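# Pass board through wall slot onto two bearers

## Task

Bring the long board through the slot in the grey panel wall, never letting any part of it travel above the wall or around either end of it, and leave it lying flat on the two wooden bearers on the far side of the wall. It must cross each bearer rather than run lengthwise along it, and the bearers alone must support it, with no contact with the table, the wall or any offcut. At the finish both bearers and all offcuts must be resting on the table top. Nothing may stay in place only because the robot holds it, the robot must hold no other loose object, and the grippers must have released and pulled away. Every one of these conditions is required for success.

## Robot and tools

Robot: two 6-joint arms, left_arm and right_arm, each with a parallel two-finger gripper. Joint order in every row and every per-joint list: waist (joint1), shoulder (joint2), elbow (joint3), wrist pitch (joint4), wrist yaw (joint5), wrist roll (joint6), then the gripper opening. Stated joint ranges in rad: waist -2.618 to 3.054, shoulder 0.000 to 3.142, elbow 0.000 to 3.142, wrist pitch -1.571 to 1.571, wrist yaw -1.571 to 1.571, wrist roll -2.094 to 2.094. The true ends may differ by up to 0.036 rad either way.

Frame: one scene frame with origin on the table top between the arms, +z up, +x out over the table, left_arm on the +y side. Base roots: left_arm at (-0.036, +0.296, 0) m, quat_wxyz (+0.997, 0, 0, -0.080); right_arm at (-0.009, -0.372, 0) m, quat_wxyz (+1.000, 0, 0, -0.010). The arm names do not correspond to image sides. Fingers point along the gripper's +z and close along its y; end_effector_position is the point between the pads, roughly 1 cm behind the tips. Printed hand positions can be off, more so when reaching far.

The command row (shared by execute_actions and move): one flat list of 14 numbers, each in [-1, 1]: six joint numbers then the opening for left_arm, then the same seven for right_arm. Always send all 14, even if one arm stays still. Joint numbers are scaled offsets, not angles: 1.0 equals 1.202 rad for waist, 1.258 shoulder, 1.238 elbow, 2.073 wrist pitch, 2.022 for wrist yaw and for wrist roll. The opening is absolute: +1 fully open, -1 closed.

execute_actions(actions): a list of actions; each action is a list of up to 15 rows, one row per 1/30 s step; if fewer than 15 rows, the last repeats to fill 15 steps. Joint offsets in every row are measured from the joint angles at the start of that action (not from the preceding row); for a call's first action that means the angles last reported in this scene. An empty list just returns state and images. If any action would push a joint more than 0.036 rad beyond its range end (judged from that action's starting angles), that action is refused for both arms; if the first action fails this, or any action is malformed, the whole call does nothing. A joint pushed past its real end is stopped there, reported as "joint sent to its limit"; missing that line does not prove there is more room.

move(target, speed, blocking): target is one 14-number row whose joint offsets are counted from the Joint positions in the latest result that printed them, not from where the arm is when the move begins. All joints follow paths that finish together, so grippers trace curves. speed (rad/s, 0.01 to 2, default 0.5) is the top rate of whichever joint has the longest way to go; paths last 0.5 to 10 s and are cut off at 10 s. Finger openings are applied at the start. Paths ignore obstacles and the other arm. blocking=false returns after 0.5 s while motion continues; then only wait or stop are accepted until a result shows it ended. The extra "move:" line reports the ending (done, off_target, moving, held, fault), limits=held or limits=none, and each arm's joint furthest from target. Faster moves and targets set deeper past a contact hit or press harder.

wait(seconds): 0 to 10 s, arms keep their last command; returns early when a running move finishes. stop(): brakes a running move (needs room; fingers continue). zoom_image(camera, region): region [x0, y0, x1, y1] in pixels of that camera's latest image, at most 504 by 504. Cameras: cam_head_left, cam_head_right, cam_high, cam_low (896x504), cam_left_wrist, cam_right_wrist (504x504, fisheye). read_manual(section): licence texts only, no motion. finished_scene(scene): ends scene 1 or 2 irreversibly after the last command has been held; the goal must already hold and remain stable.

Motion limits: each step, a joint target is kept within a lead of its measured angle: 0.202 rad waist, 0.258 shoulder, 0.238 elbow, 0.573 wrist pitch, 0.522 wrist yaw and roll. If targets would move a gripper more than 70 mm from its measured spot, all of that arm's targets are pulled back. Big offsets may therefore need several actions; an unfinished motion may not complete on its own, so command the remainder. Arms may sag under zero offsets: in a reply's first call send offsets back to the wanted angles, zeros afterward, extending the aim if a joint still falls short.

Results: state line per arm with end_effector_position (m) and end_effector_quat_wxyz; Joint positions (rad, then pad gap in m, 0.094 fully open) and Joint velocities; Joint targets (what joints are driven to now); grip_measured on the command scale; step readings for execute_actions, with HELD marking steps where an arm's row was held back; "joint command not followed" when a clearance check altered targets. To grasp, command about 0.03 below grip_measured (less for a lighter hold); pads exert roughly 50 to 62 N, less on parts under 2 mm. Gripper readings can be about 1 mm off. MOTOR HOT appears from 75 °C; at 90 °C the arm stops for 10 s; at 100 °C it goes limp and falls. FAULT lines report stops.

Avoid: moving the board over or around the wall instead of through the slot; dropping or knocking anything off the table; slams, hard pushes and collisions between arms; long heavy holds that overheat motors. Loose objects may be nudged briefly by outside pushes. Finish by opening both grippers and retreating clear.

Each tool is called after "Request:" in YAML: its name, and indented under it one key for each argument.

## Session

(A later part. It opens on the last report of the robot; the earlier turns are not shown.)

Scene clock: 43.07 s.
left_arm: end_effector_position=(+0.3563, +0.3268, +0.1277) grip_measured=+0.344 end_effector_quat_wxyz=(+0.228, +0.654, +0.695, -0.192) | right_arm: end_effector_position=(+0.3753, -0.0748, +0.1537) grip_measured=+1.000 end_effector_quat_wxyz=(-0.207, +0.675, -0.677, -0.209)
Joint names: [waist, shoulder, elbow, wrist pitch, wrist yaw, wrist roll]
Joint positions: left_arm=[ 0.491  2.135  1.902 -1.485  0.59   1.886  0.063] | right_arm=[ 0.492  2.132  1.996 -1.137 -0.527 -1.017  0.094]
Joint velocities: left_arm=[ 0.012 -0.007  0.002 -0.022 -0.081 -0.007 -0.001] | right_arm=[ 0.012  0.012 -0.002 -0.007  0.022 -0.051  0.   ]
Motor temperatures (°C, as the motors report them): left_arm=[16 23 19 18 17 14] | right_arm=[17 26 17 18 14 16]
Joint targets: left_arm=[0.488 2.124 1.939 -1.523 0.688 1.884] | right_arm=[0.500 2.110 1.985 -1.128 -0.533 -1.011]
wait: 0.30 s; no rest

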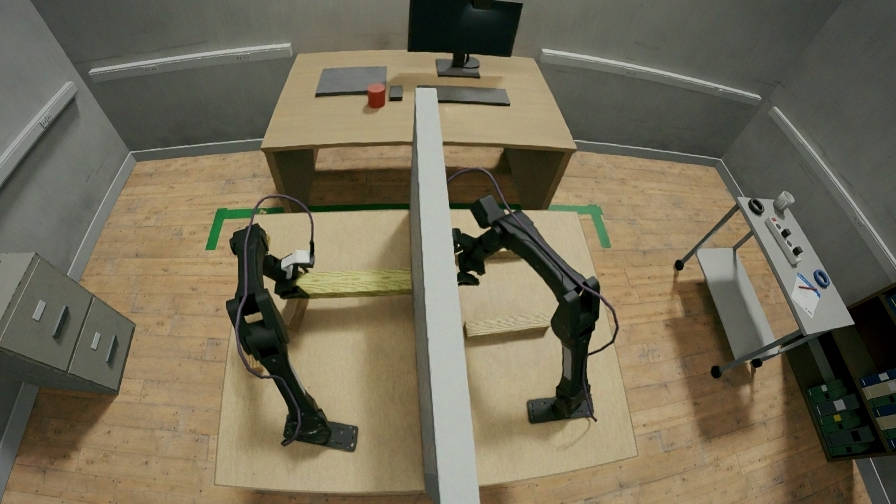

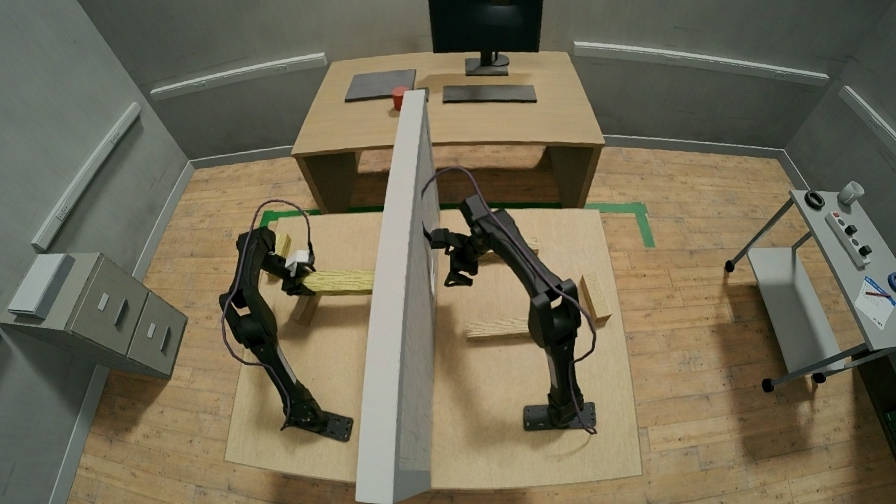

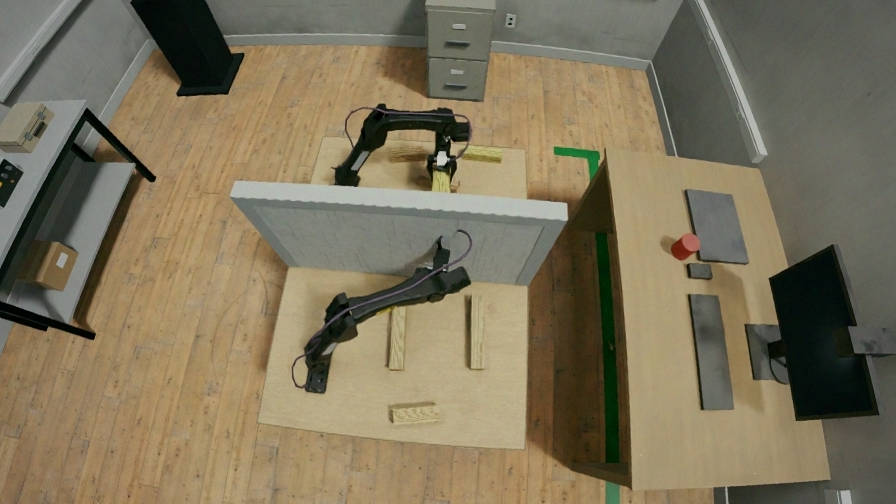

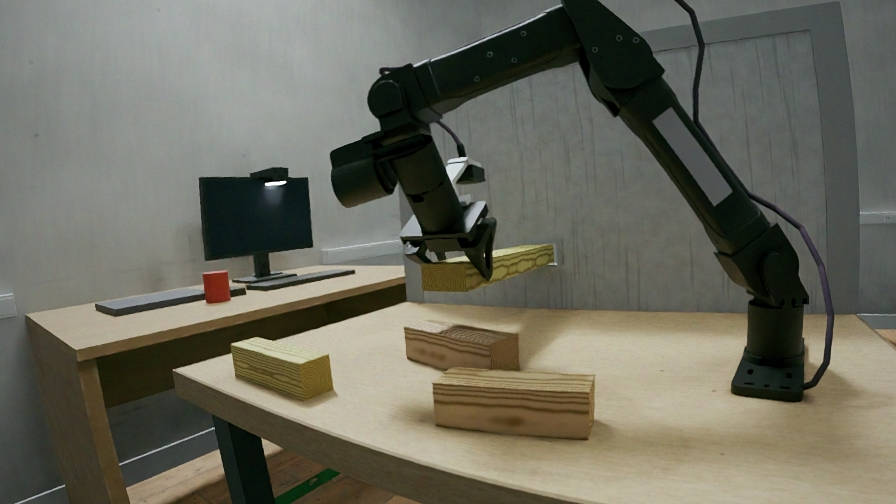

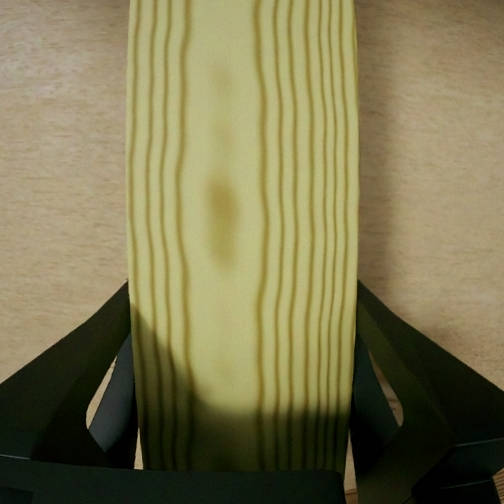

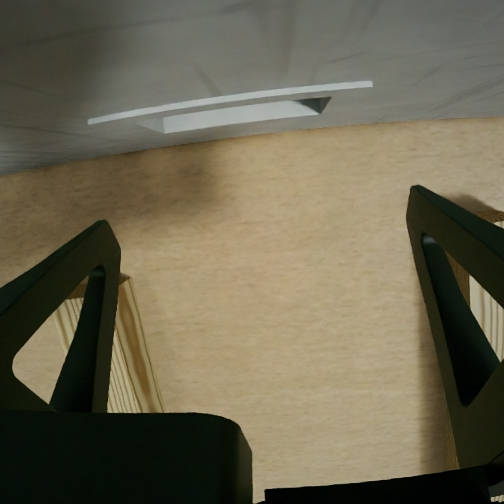

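Request:
execute_actions:
  actions:
    - [ [-0.0042,0.0072,0.0280,-0.0145,0.0504,-0.0020,0.0, 0.0040,-0.0150,-0.0010,0.0025,-0.0045,0.0015,1], [-0.0050,0.0127,0.0260,-0.0111,0.0519,-0.0030,0.0, 0.0017,-0.0127,0.0065,0.0010,-0.0060,0.0,1], [-0.0134,0.0127,0.0242,-0.0100,0.0522,-0.0046,0.0, 0.0017,-0.0127,0.0065,0.0010,-0.0060,0.0,1], [-0.0178,0.0079,0.0242,-0.0074,0.0528,-0.0084,0.0, 0.0017,-0.0127,0.0065,0.0010,-0.0060,0.0,1], [-0.0236,0.0040,0.0242,-0.0044,0.0535,-0.0128,0.0, 0.0017,-0.0127,0.0065,0.0010,-0.0060,0.0,1], [-0.0301,0.0,0.0242,-0.0011,0.0542,-0.0174,0.0, 0.0017,-0.0127,0.0065,0.0010,-0.0060,0.0,1], [-0.0371,-0.0048,0.0242,0.0022,0.0550,-0.0221,0.0, 0.0017,-0.0127,0.0065,0.0010,-0.0060,0.0,1], [-0.0441,-0.0048,0.0242,0.0054,0.0557,-0.0265,0.0, 0.0017,-0.0127,0.0065,0.0010,-0.0060,0.0,1], [-0.0509,-0.0048,0.0242,0.0083,0.0563,-0.0304,0.0, 0.0017,-0.0127,0.0065,0.0010,-0.0060,0.0,1], [-0.0569,-0.0048,0.0242,0.0107,0.0568,-0.0336,0.0, 0.0017,-0.0127,0.0065,0.0010,-0.0060,0.0,1], [-0.0618,-0.0048,0.0242,0.0125,0.0572,-0.0359,0.0, 0.0017,-0.0127,0.0065,0.0010,-0.0060,0.0,1], [-0.0654,-0.0048,0.0242,0.0135,0.0574,-0.0371,0.0, 0.0017,-0.0127,0.0065,0.0010,-0.0060,0.0,1], [-0.0674,-0.0048,0.0242,0.0137,0.0574,-0.0373,0.0, 0.0017,-0.0127,0.0065,0.0010,-0.0060,0.0,1], [-0.0676,-0.0048,0.0242,0.0132,0.0572,-0.0362,0.0, 0.0017,-0.0127,0.0065,0.0010,-0.0060,0.0,1], [-0.0715,-0.0048,0.0242,0.0109,0.0567,-0.0327,0.0, 0.0017,-0.0127,0.0065,0.0010,-0.0060,0.0,1] ]

Request:
wait:
  seconds: 0.3

Request:
zoom_image:
  camera: "cam_low"
  region: [490, 230, 570, 290]

Scene clock: 45.93 s.
left_arm: end_effector_position=(+0.3672, +0.2960, +0.1242) grip_measured=+0.344 end_effector_quat_wxyz=(+0.227, +0.665, +0.684, -0.196) | right_arm: end_effector_position=(+0.3755, -0.0747, +0.1538) grip_measured=+1.000 end_effector_quat_wxyz=(-0.208, +0.675, -0.677, -0.209)
Joint names: [waist, shoulder, elbow, wrist pitch, wrist yaw, wrist roll]
Joint positions: left_arm=[ 0.411  2.144  1.902 -1.441  0.601  1.828  0.063] | right_arm=[ 0.492  2.132  1.996 -1.136 -0.527 -1.016  0.094]
Joint velocities: left_arm=[-0.159 -0.002 -0.022  0.037  0.022 -0.081  0.001] | right_arm=[-0.022 -0.002 -0.007  0.007 -0.051  0.037  0.   ]
Motor temperatures (°C, as the motors report them): left_arm=[16 23 19 18 17 14] | right_arm=[17 27 17 18 14 16]
Joint targets: left_arm=[0.405 2.129 1.932 -1.462 0.705 1.819] | right_arm=[0.494 2.116 2.004 -1.135 -0.539 -1.016]
Step readings (joint positions):
0: left_arm=[0.491 2.135 1.902 -1.485 0.590 1.886] | right_arm=[0.492 2.132 1.996 -1.136 -0.527 -1.016]
1: left_arm=[0.491 2.135 1.902 -1.485 0.590 1.886] | right_arm=[0.492 2.132 1.996 -1.136 -0.527 -1.016]
2: left_arm=[0.491 2.136 1.902 -1.485 0.591 1.886] | right_arm=[0.492 2.132 1.996 -1.136 -0.527 -1.016]
4: left_arm=[0.489 2.140 1.902 -1.483 0.592 1.883] | right_arm=[0.492 2.132 1.996 -1.136 -0.527 -1.016]
8: left_arm=[0.469 2.144 1.902 -1.467 0.592 1.863] | right_arm=[0.492 2.132 1.996 -1.136 -0.527 -1.016]
15: Joint positions above

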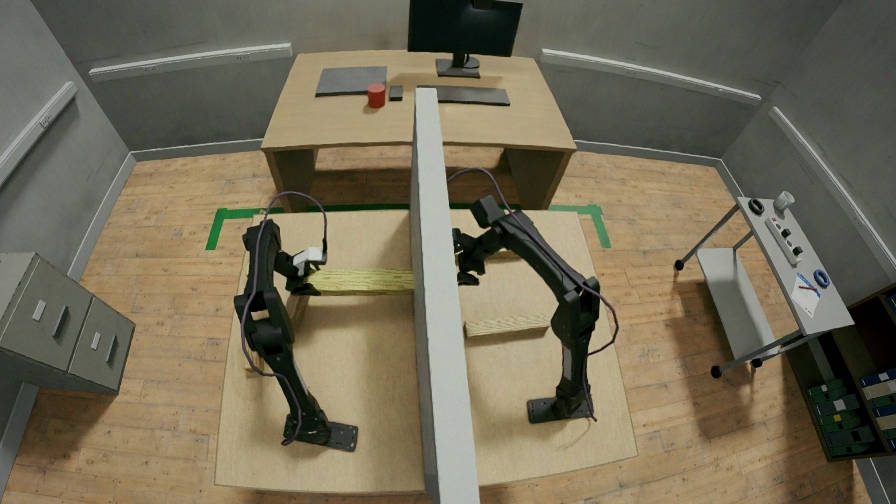

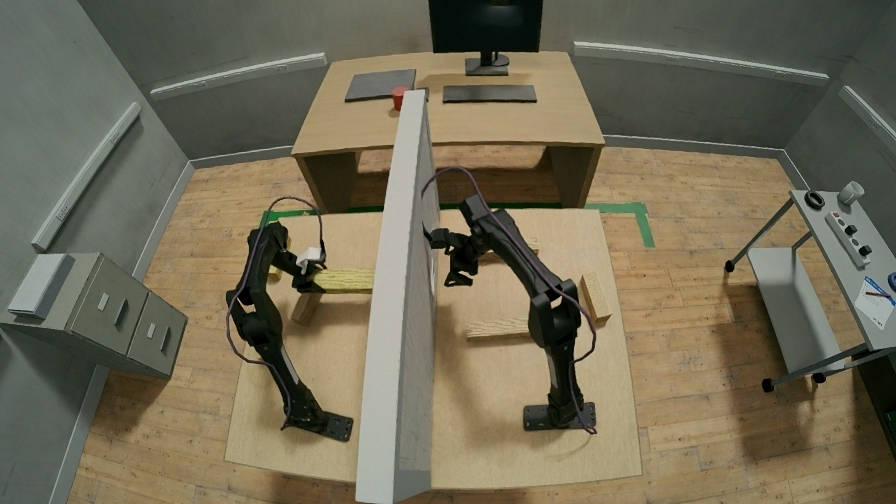

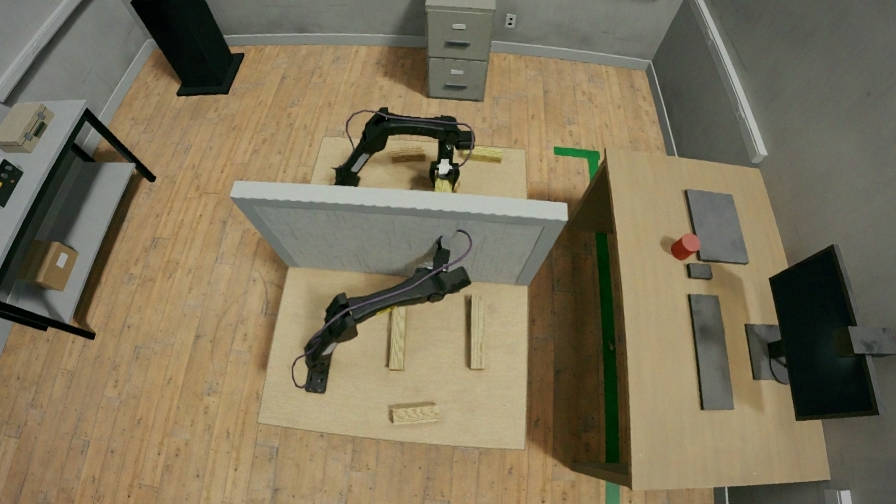

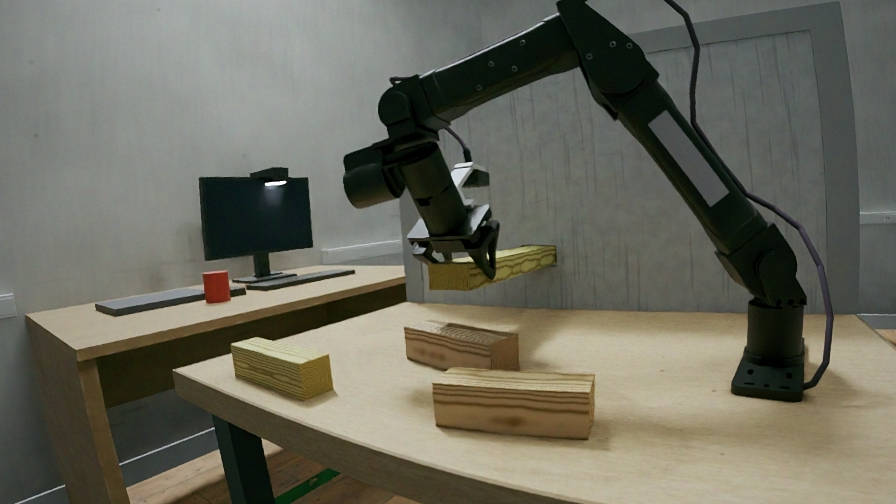

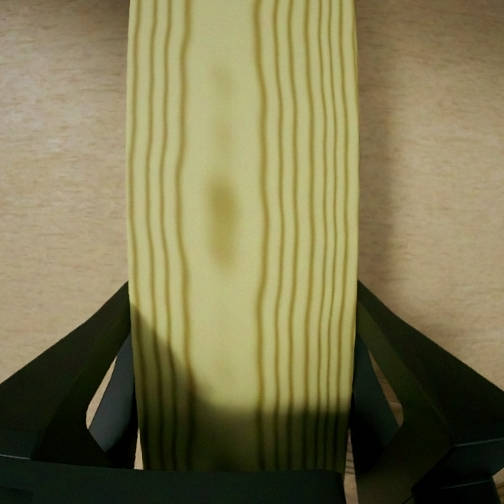

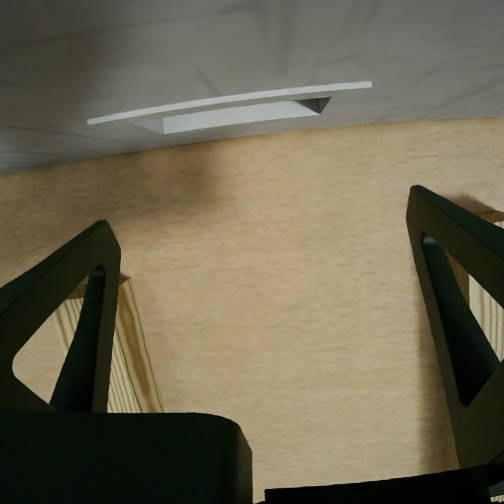

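Scene clock: 46.23 s.
left_arm: end_effector_position=(+0.3675, +0.2932, +0.1245) grip_measured=+0.344 end_effector_quat_wxyz=(+0.228, +0.666, +0.682, -0.197) | right_arm: end_effector_position=(+0.3755, -0.0747, +0.1538) grip_measured=+1.000 end_effector_quat_wxyz=(-0.208, +0.675, -0.677, -0.209)
Joint names: [waist, shoulder, elbow, wrist pitch, wrist yaw, wrist roll]
Joint positions: left_arm=[ 0.405  2.144  1.902 -1.441  0.604  1.825  0.063] | right_arm=[ 0.492  2.132  1.996 -1.136 -0.527 -1.016  0.094]
Joint velocities: left_arm=[ 0.002  0.007 -0.007  0.007  0.081 -0.022 -0.001] | right_arm=[-0.012 -0.017  0.007 -0.007  0.007 -0.007  0.   ]
Motor temperatures (°C, as the motors report them): left_arm=[16 23 19 18 17 14] | right_arm=[17 27 17 18 14 16]
Joint targets: left_arm=[0.405 2.129 1.932 -1.462 0.705 1.819] | right_arm=[0.494 2.116 2.004 -1.135 -0.539 -1.016]
wait: 0.30 s; no rest

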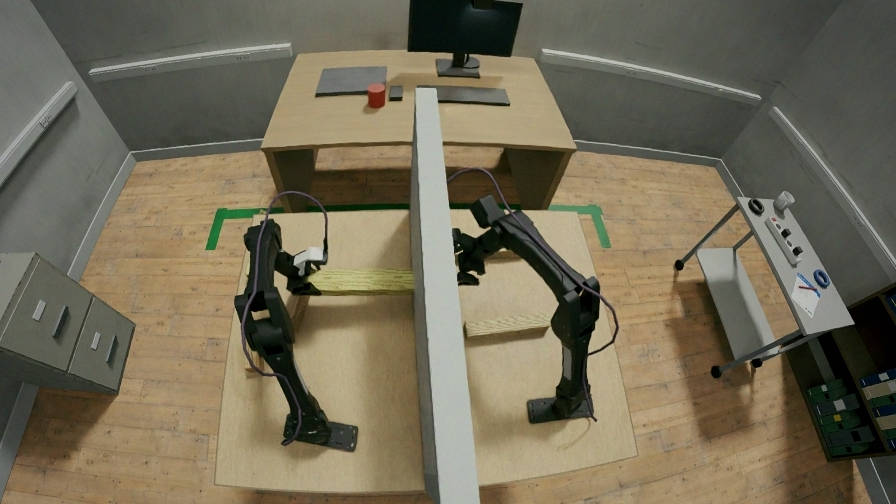

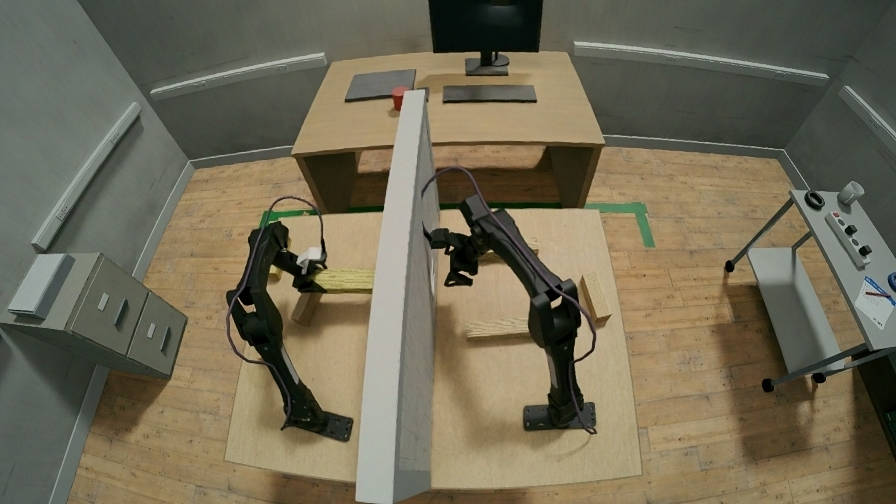

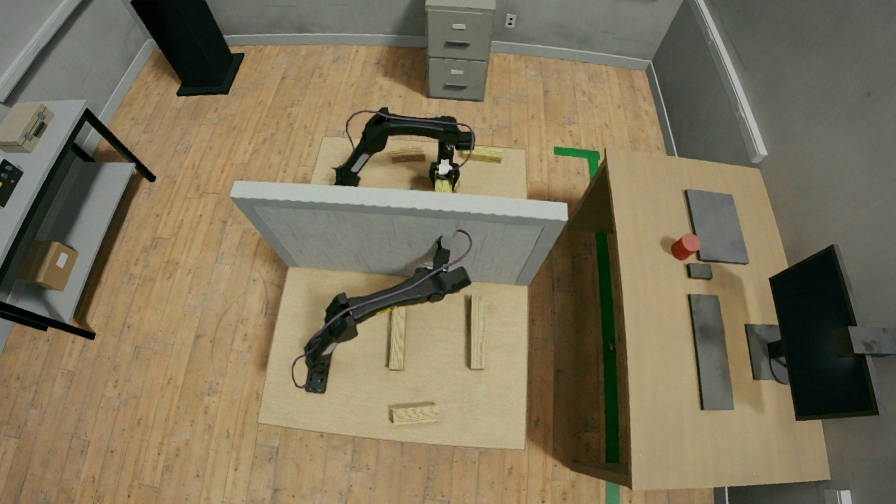

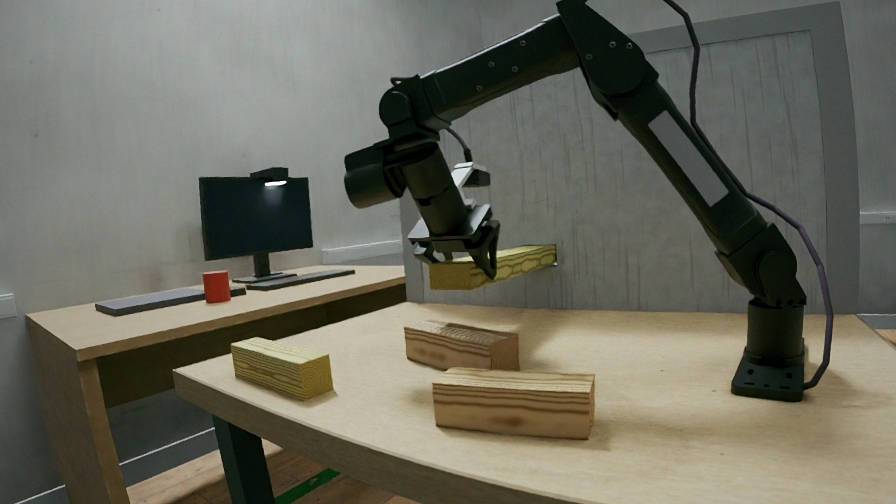

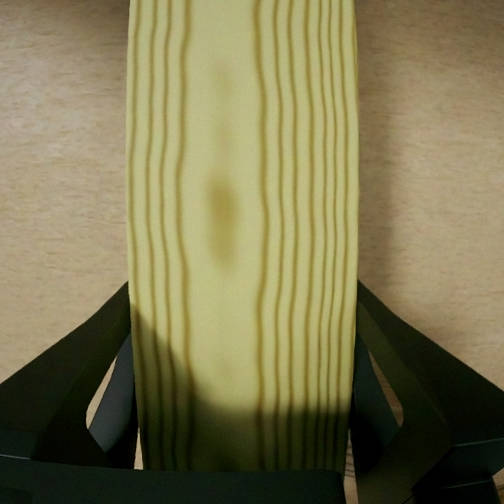

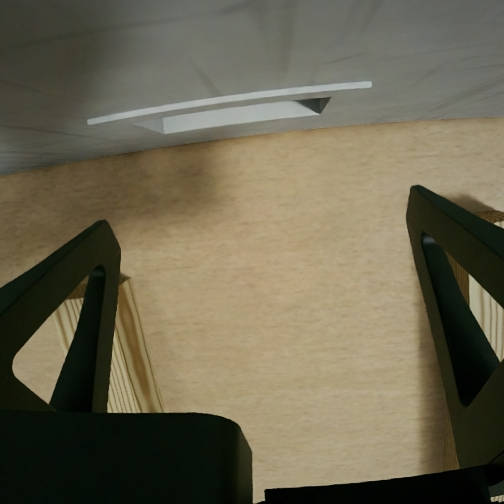

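Region (490, 230, 570, 290) of cam_low's 896x504 image, scaled by 6.300, with more detail than that image has; it fills the top 378 rows of this view, and the rest is white.

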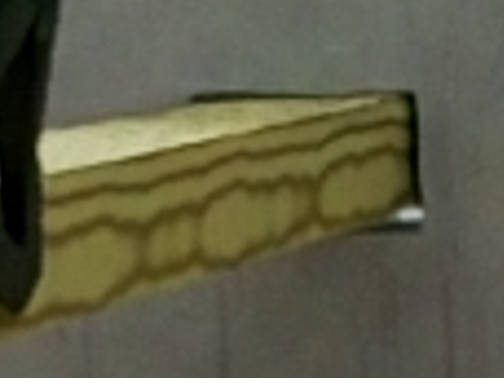

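Request:
zoom_image:
  camera: "cam_low"
  region: [516, 238, 564, 274]

Region (516, 238, 564, 274) of cam_low's 896x504 image, scaled by 10.500, with more detail than that image has; it fills the top 378 rows of this view, and the rest is white.

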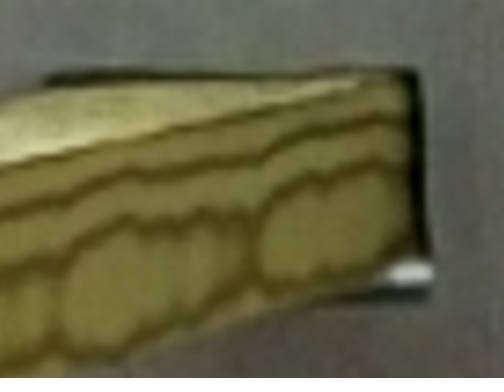

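Request:
execute_actions:
  actions:
    - [ [-0.0397,-0.0130,0.0242,-0.0078,0.0556,-0.0070,0.0, 0.0017,-0.0127,0.0065,0.0005,-0.0060,0.0,1], [-0.0500,-0.0143,0.0242,-0.0025,0.0557,-0.0163,0.0, 0.0017,-0.0127,0.0065,0.0005,-0.0060,0.0,1], [-0.0619,-0.0143,0.0242,0.0038,0.0556,-0.0270,0.0, 0.0017,-0.0127,0.0065,0.0005,-0.0060,0.0,1], [-0.0743,-0.0143,0.0242,0.0105,0.0552,-0.0384,0.0, 0.0017,-0.0127,0.0065,0.0005,-0.0060,0.0,1], [-0.0867,-0.0143,0.0242,0.0174,0.0546,-0.0498,0.0, 0.0017,-0.0127,0.0065,0.0005,-0.0060,0.0,1], [-0.0982,-0.0143,0.0242,0.0239,0.0538,-0.0607,0.0, 0.0017,-0.0127,0.0065,0.0005,-0.0060,0.0,1], [-0.1085,-0.0143,0.0242,0.0299,0.0528,-0.0703,0.0, 0.0017,-0.0127,0.0065,0.0005,-0.0060,0.0,1], [-0.1166,-0.0143,0.0242,0.0348,0.0518,-0.0782,0.0, 0.0017,-0.0127,0.0065,0.0005,-0.0060,0.0,1], [-0.1222,-0.0143,0.0242,0.0384,0.0507,-0.0838,0.0, 0.0017,-0.0127,0.0065,0.0005,-0.0060,0.0,1], [-0.1249,-0.0143,0.0242,0.0405,0.0497,-0.0868,0.0, 0.0017,-0.0127,0.0065,0.0005,-0.0060,0.0,1], [-0.1246,-0.0143,0.0242,0.0411,0.0487,-0.0871,0.0, 0.0017,-0.0127,0.0065,0.0005,-0.0060,0.0,1], [-0.1214,-0.0143,0.0242,0.0399,0.0480,-0.0845,0.0, 0.0017,-0.0127,0.0065,0.0005,-0.0060,0.0,1], [-0.1153,-0.0143,0.0242,0.0372,0.0474,-0.0794,0.0, 0.0017,-0.0127,0.0065,0.0005,-0.0060,0.0,1], [-0.1364,-0.0143,0.0242,0.0354,0.0531,-0.0760,0.0, 0.0017,-0.0127,0.0065,0.0005,-0.0060,0.0,1], [-0.1364,-0.0143,0.0242,0.0354,0.0531,-0.0760,0.0, 0.0017,-0.0127,0.0065,0.0005,-0.0060,0.0,1] ]

Request:
wait:
  seconds: 0.3

Request:
zoom_image:
  camera: "cam_low"
  region: [516, 238, 564, 274]

Scene clock: 50.07 s.
left_arm: end_effector_position=(+0.3788, +0.2278, +0.1237) grip_measured=+0.344 end_effector_quat_wxyz=(+0.221, +0.682, +0.667, -0.203) | right_arm: end_effector_position=(+0.3755, -0.0747, +0.1538) grip_measured=+1.000 end_effector_quat_wxyz=(-0.208, +0.675, -0.677, -0.209)
Joint names: [waist, shoulder, elbow, wrist pitch, wrist yaw, wrist roll]
Joint positions: left_arm=[ 0.24   2.144  1.902 -1.361  0.609  1.682  0.063] | right_arm=[ 0.492  2.132  1.996 -1.136 -0.527 -1.016  0.094]
Joint velocities: left_arm=[-0.002 -0.007 -0.017  0.051  0.022 -0.066  0.001] | right_arm=[-0.002  0.007 -0.002 -0.022 -0.037 -0.007  0.   ]
Motor temperatures (°C, as the motors report them): left_arm=[16 23 19 18 17 14] | right_arm=[17 27 17 18 14 16]
Joint targets: left_arm=[0.241 2.126 1.932 -1.367 0.711 1.671] | right_arm=[0.494 2.116 2.004 -1.135 -0.539 -1.016]
Step readings (joint positions):
0: left_arm=[0.405 2.144 1.902 -1.441 0.604 1.825] | right_arm=[0.492 2.132 1.996 -1.136 -0.527 -1.016]
1: left_arm=[0.402 2.144 1.902 -1.440 0.604 1.823] | right_arm=[0.492 2.132 1.996 -1.136 -0.527 -1.016]
2: left_arm=[0.395 2.144 1.902 -1.437 0.603 1.818] | right_arm=[0.492 2.132 1.996 -1.136 -0.527 -1.016]
4: left_arm=[0.371 2.144 1.902 -1.427 0.603 1.800] | right_arm=[0.492 2.132 1.996 -1.136 -0.527 -1.016]
8: left_arm=[0.296 2.144 1.902 -1.391 0.604 1.739] | right_arm=[0.492 2.132 1.996 -1.136 -0.527 -1.016]
15: Joint positions above

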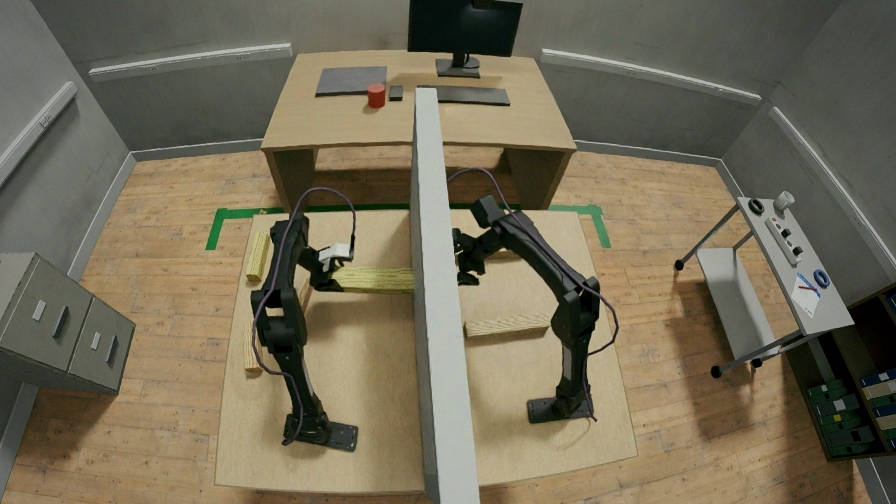

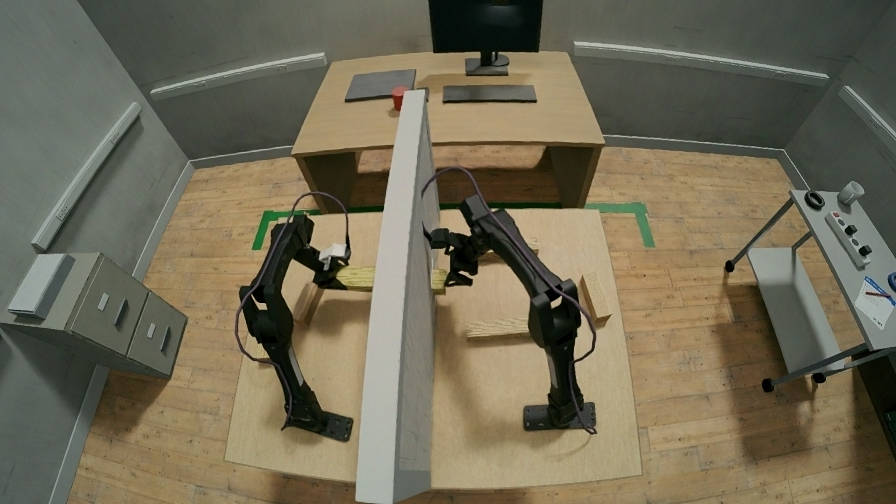

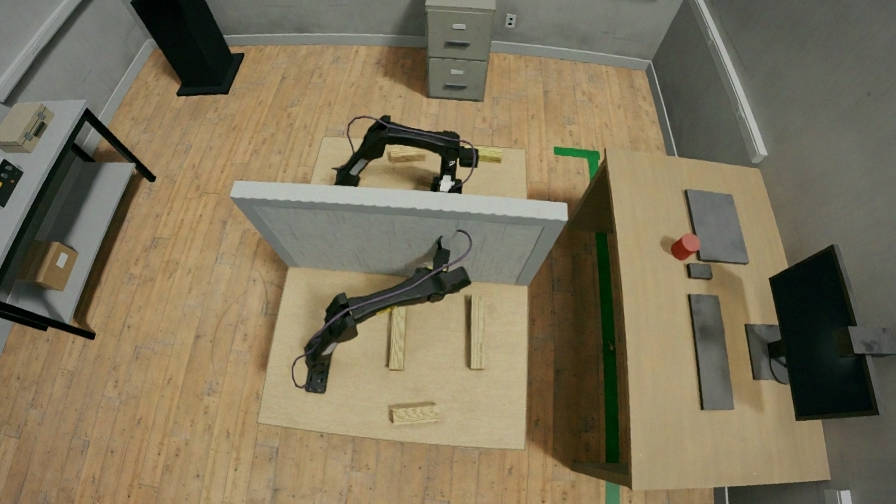

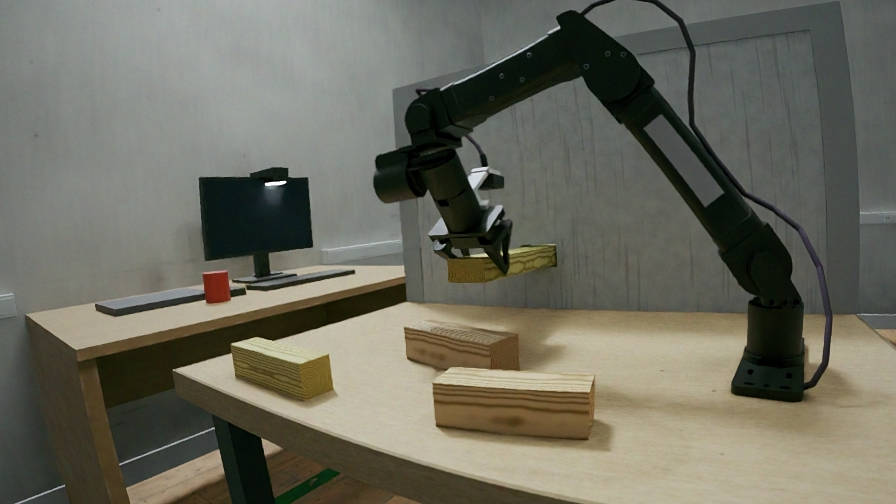

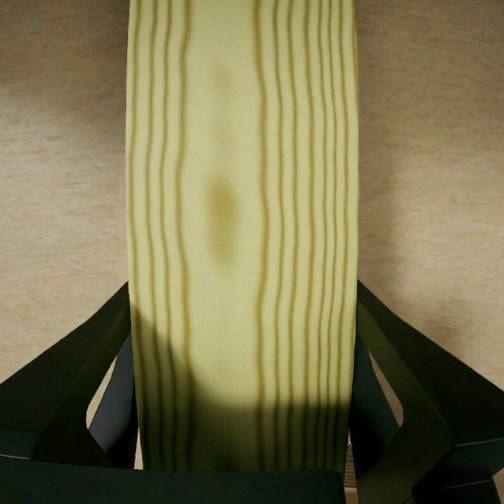

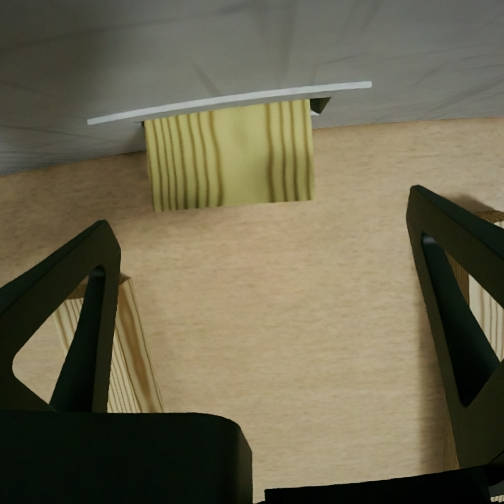

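Scene clock: 50.37 s.
left_arm: end_effector_position=(+0.3792, +0.2278, +0.1237) grip_measured=+0.344 end_effector_quat_wxyz=(+0.221, +0.680, +0.669, -0.202) | right_arm: end_effector_position=(+0.3755, -0.0747, +0.1538) grip_measured=+1.000 end_effector_quat_wxyz=(-0.208, +0.675, -0.677, -0.209)
Joint names: [waist, shoulder, elbow, wrist pitch, wrist yaw, wrist roll]
Joint positions: left_arm=[ 0.24   2.144  1.902 -1.359  0.609  1.677  0.063] | right_arm=[ 0.492  2.132  1.996 -1.136 -0.527 -1.016  0.094]
Joint velocities: left_arm=[ 0.002 -0.002 -0.007 -0.007 -0.11   0.022 -0.001] | right_arm=[ 0.012  0.007 -0.007 -0.066  0.007 -0.022  0.   ]
Motor temperatures (°C, as the motors report them): left_arm=[16 23 19 18 17 14] | right_arm=[17 27 17 18 14 16]
Joint targets: left_arm=[0.241 2.126 1.932 -1.367 0.711 1.671] | right_arm=[0.494 2.116 2.004 -1.135 -0.539 -1.016]
wait: 0.30 s; no rest

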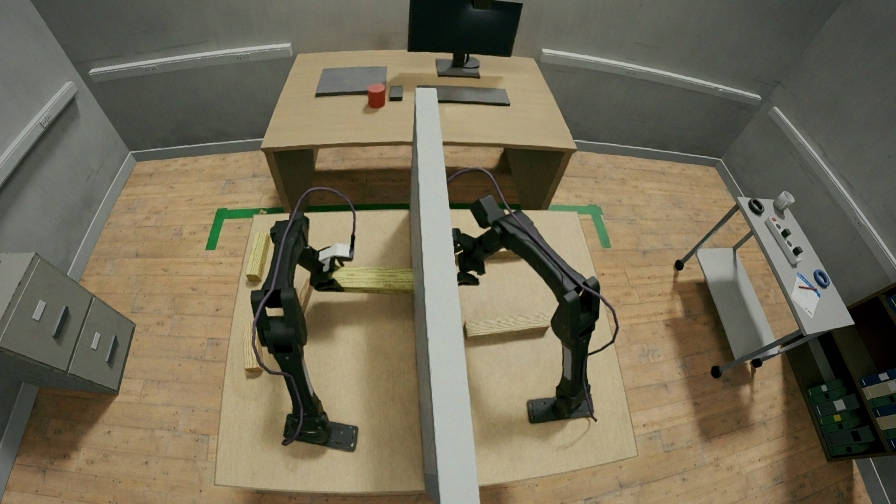

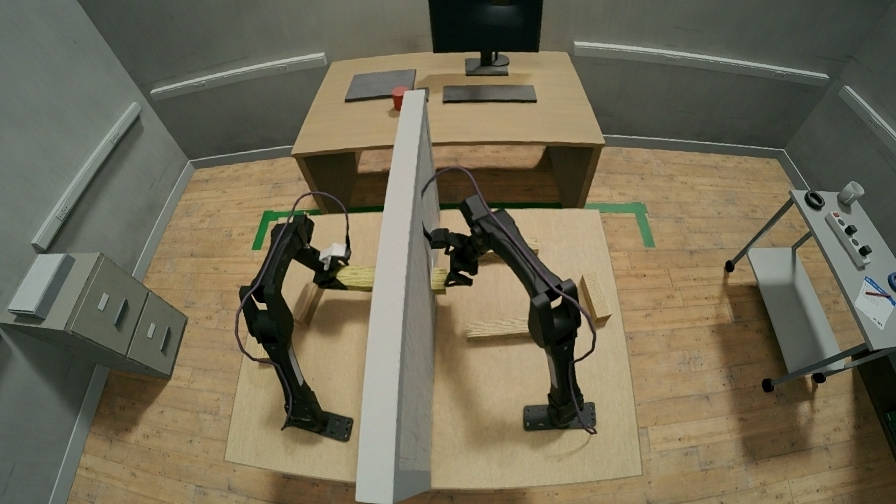

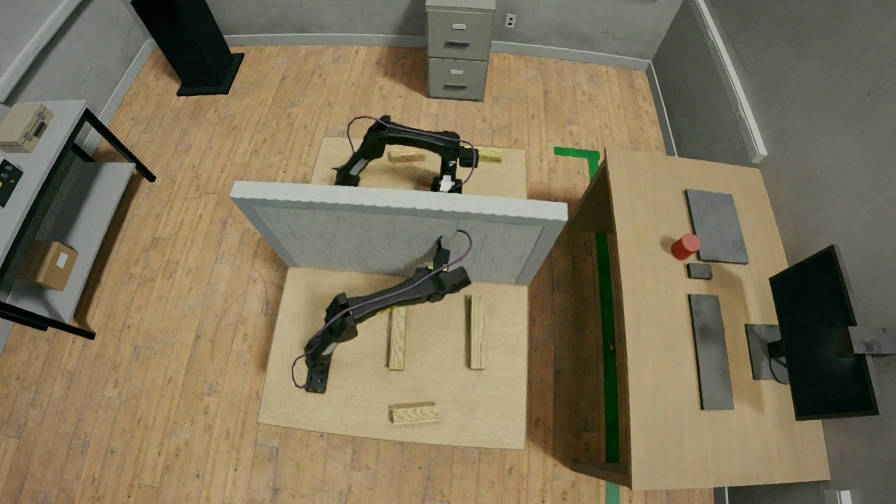

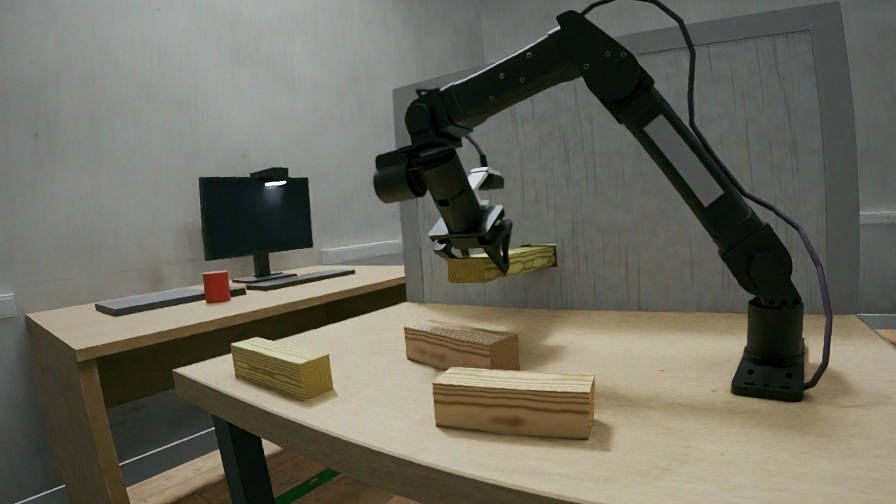

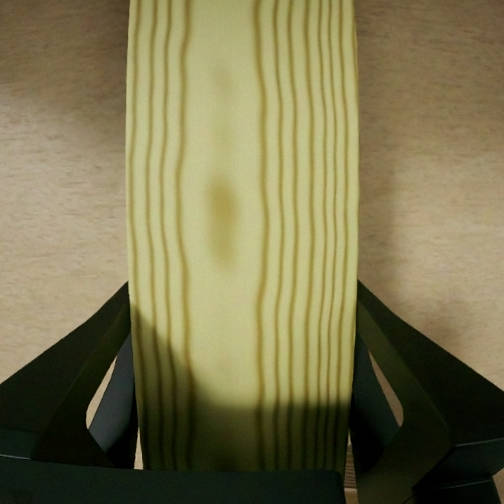

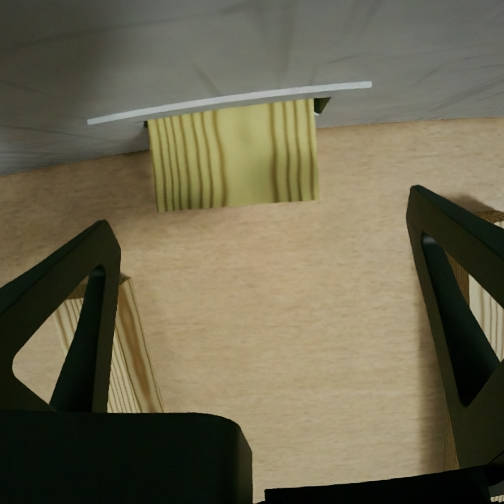

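Region (516, 238, 564, 274) of cam_low's 896x504 image, scaled by 10.500, with more detail than that image has; it fills the top 378 rows of this view, and the rest is white.

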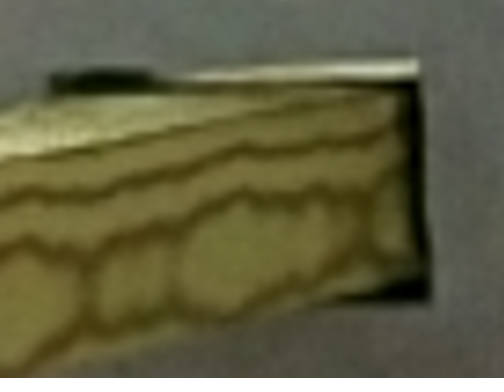

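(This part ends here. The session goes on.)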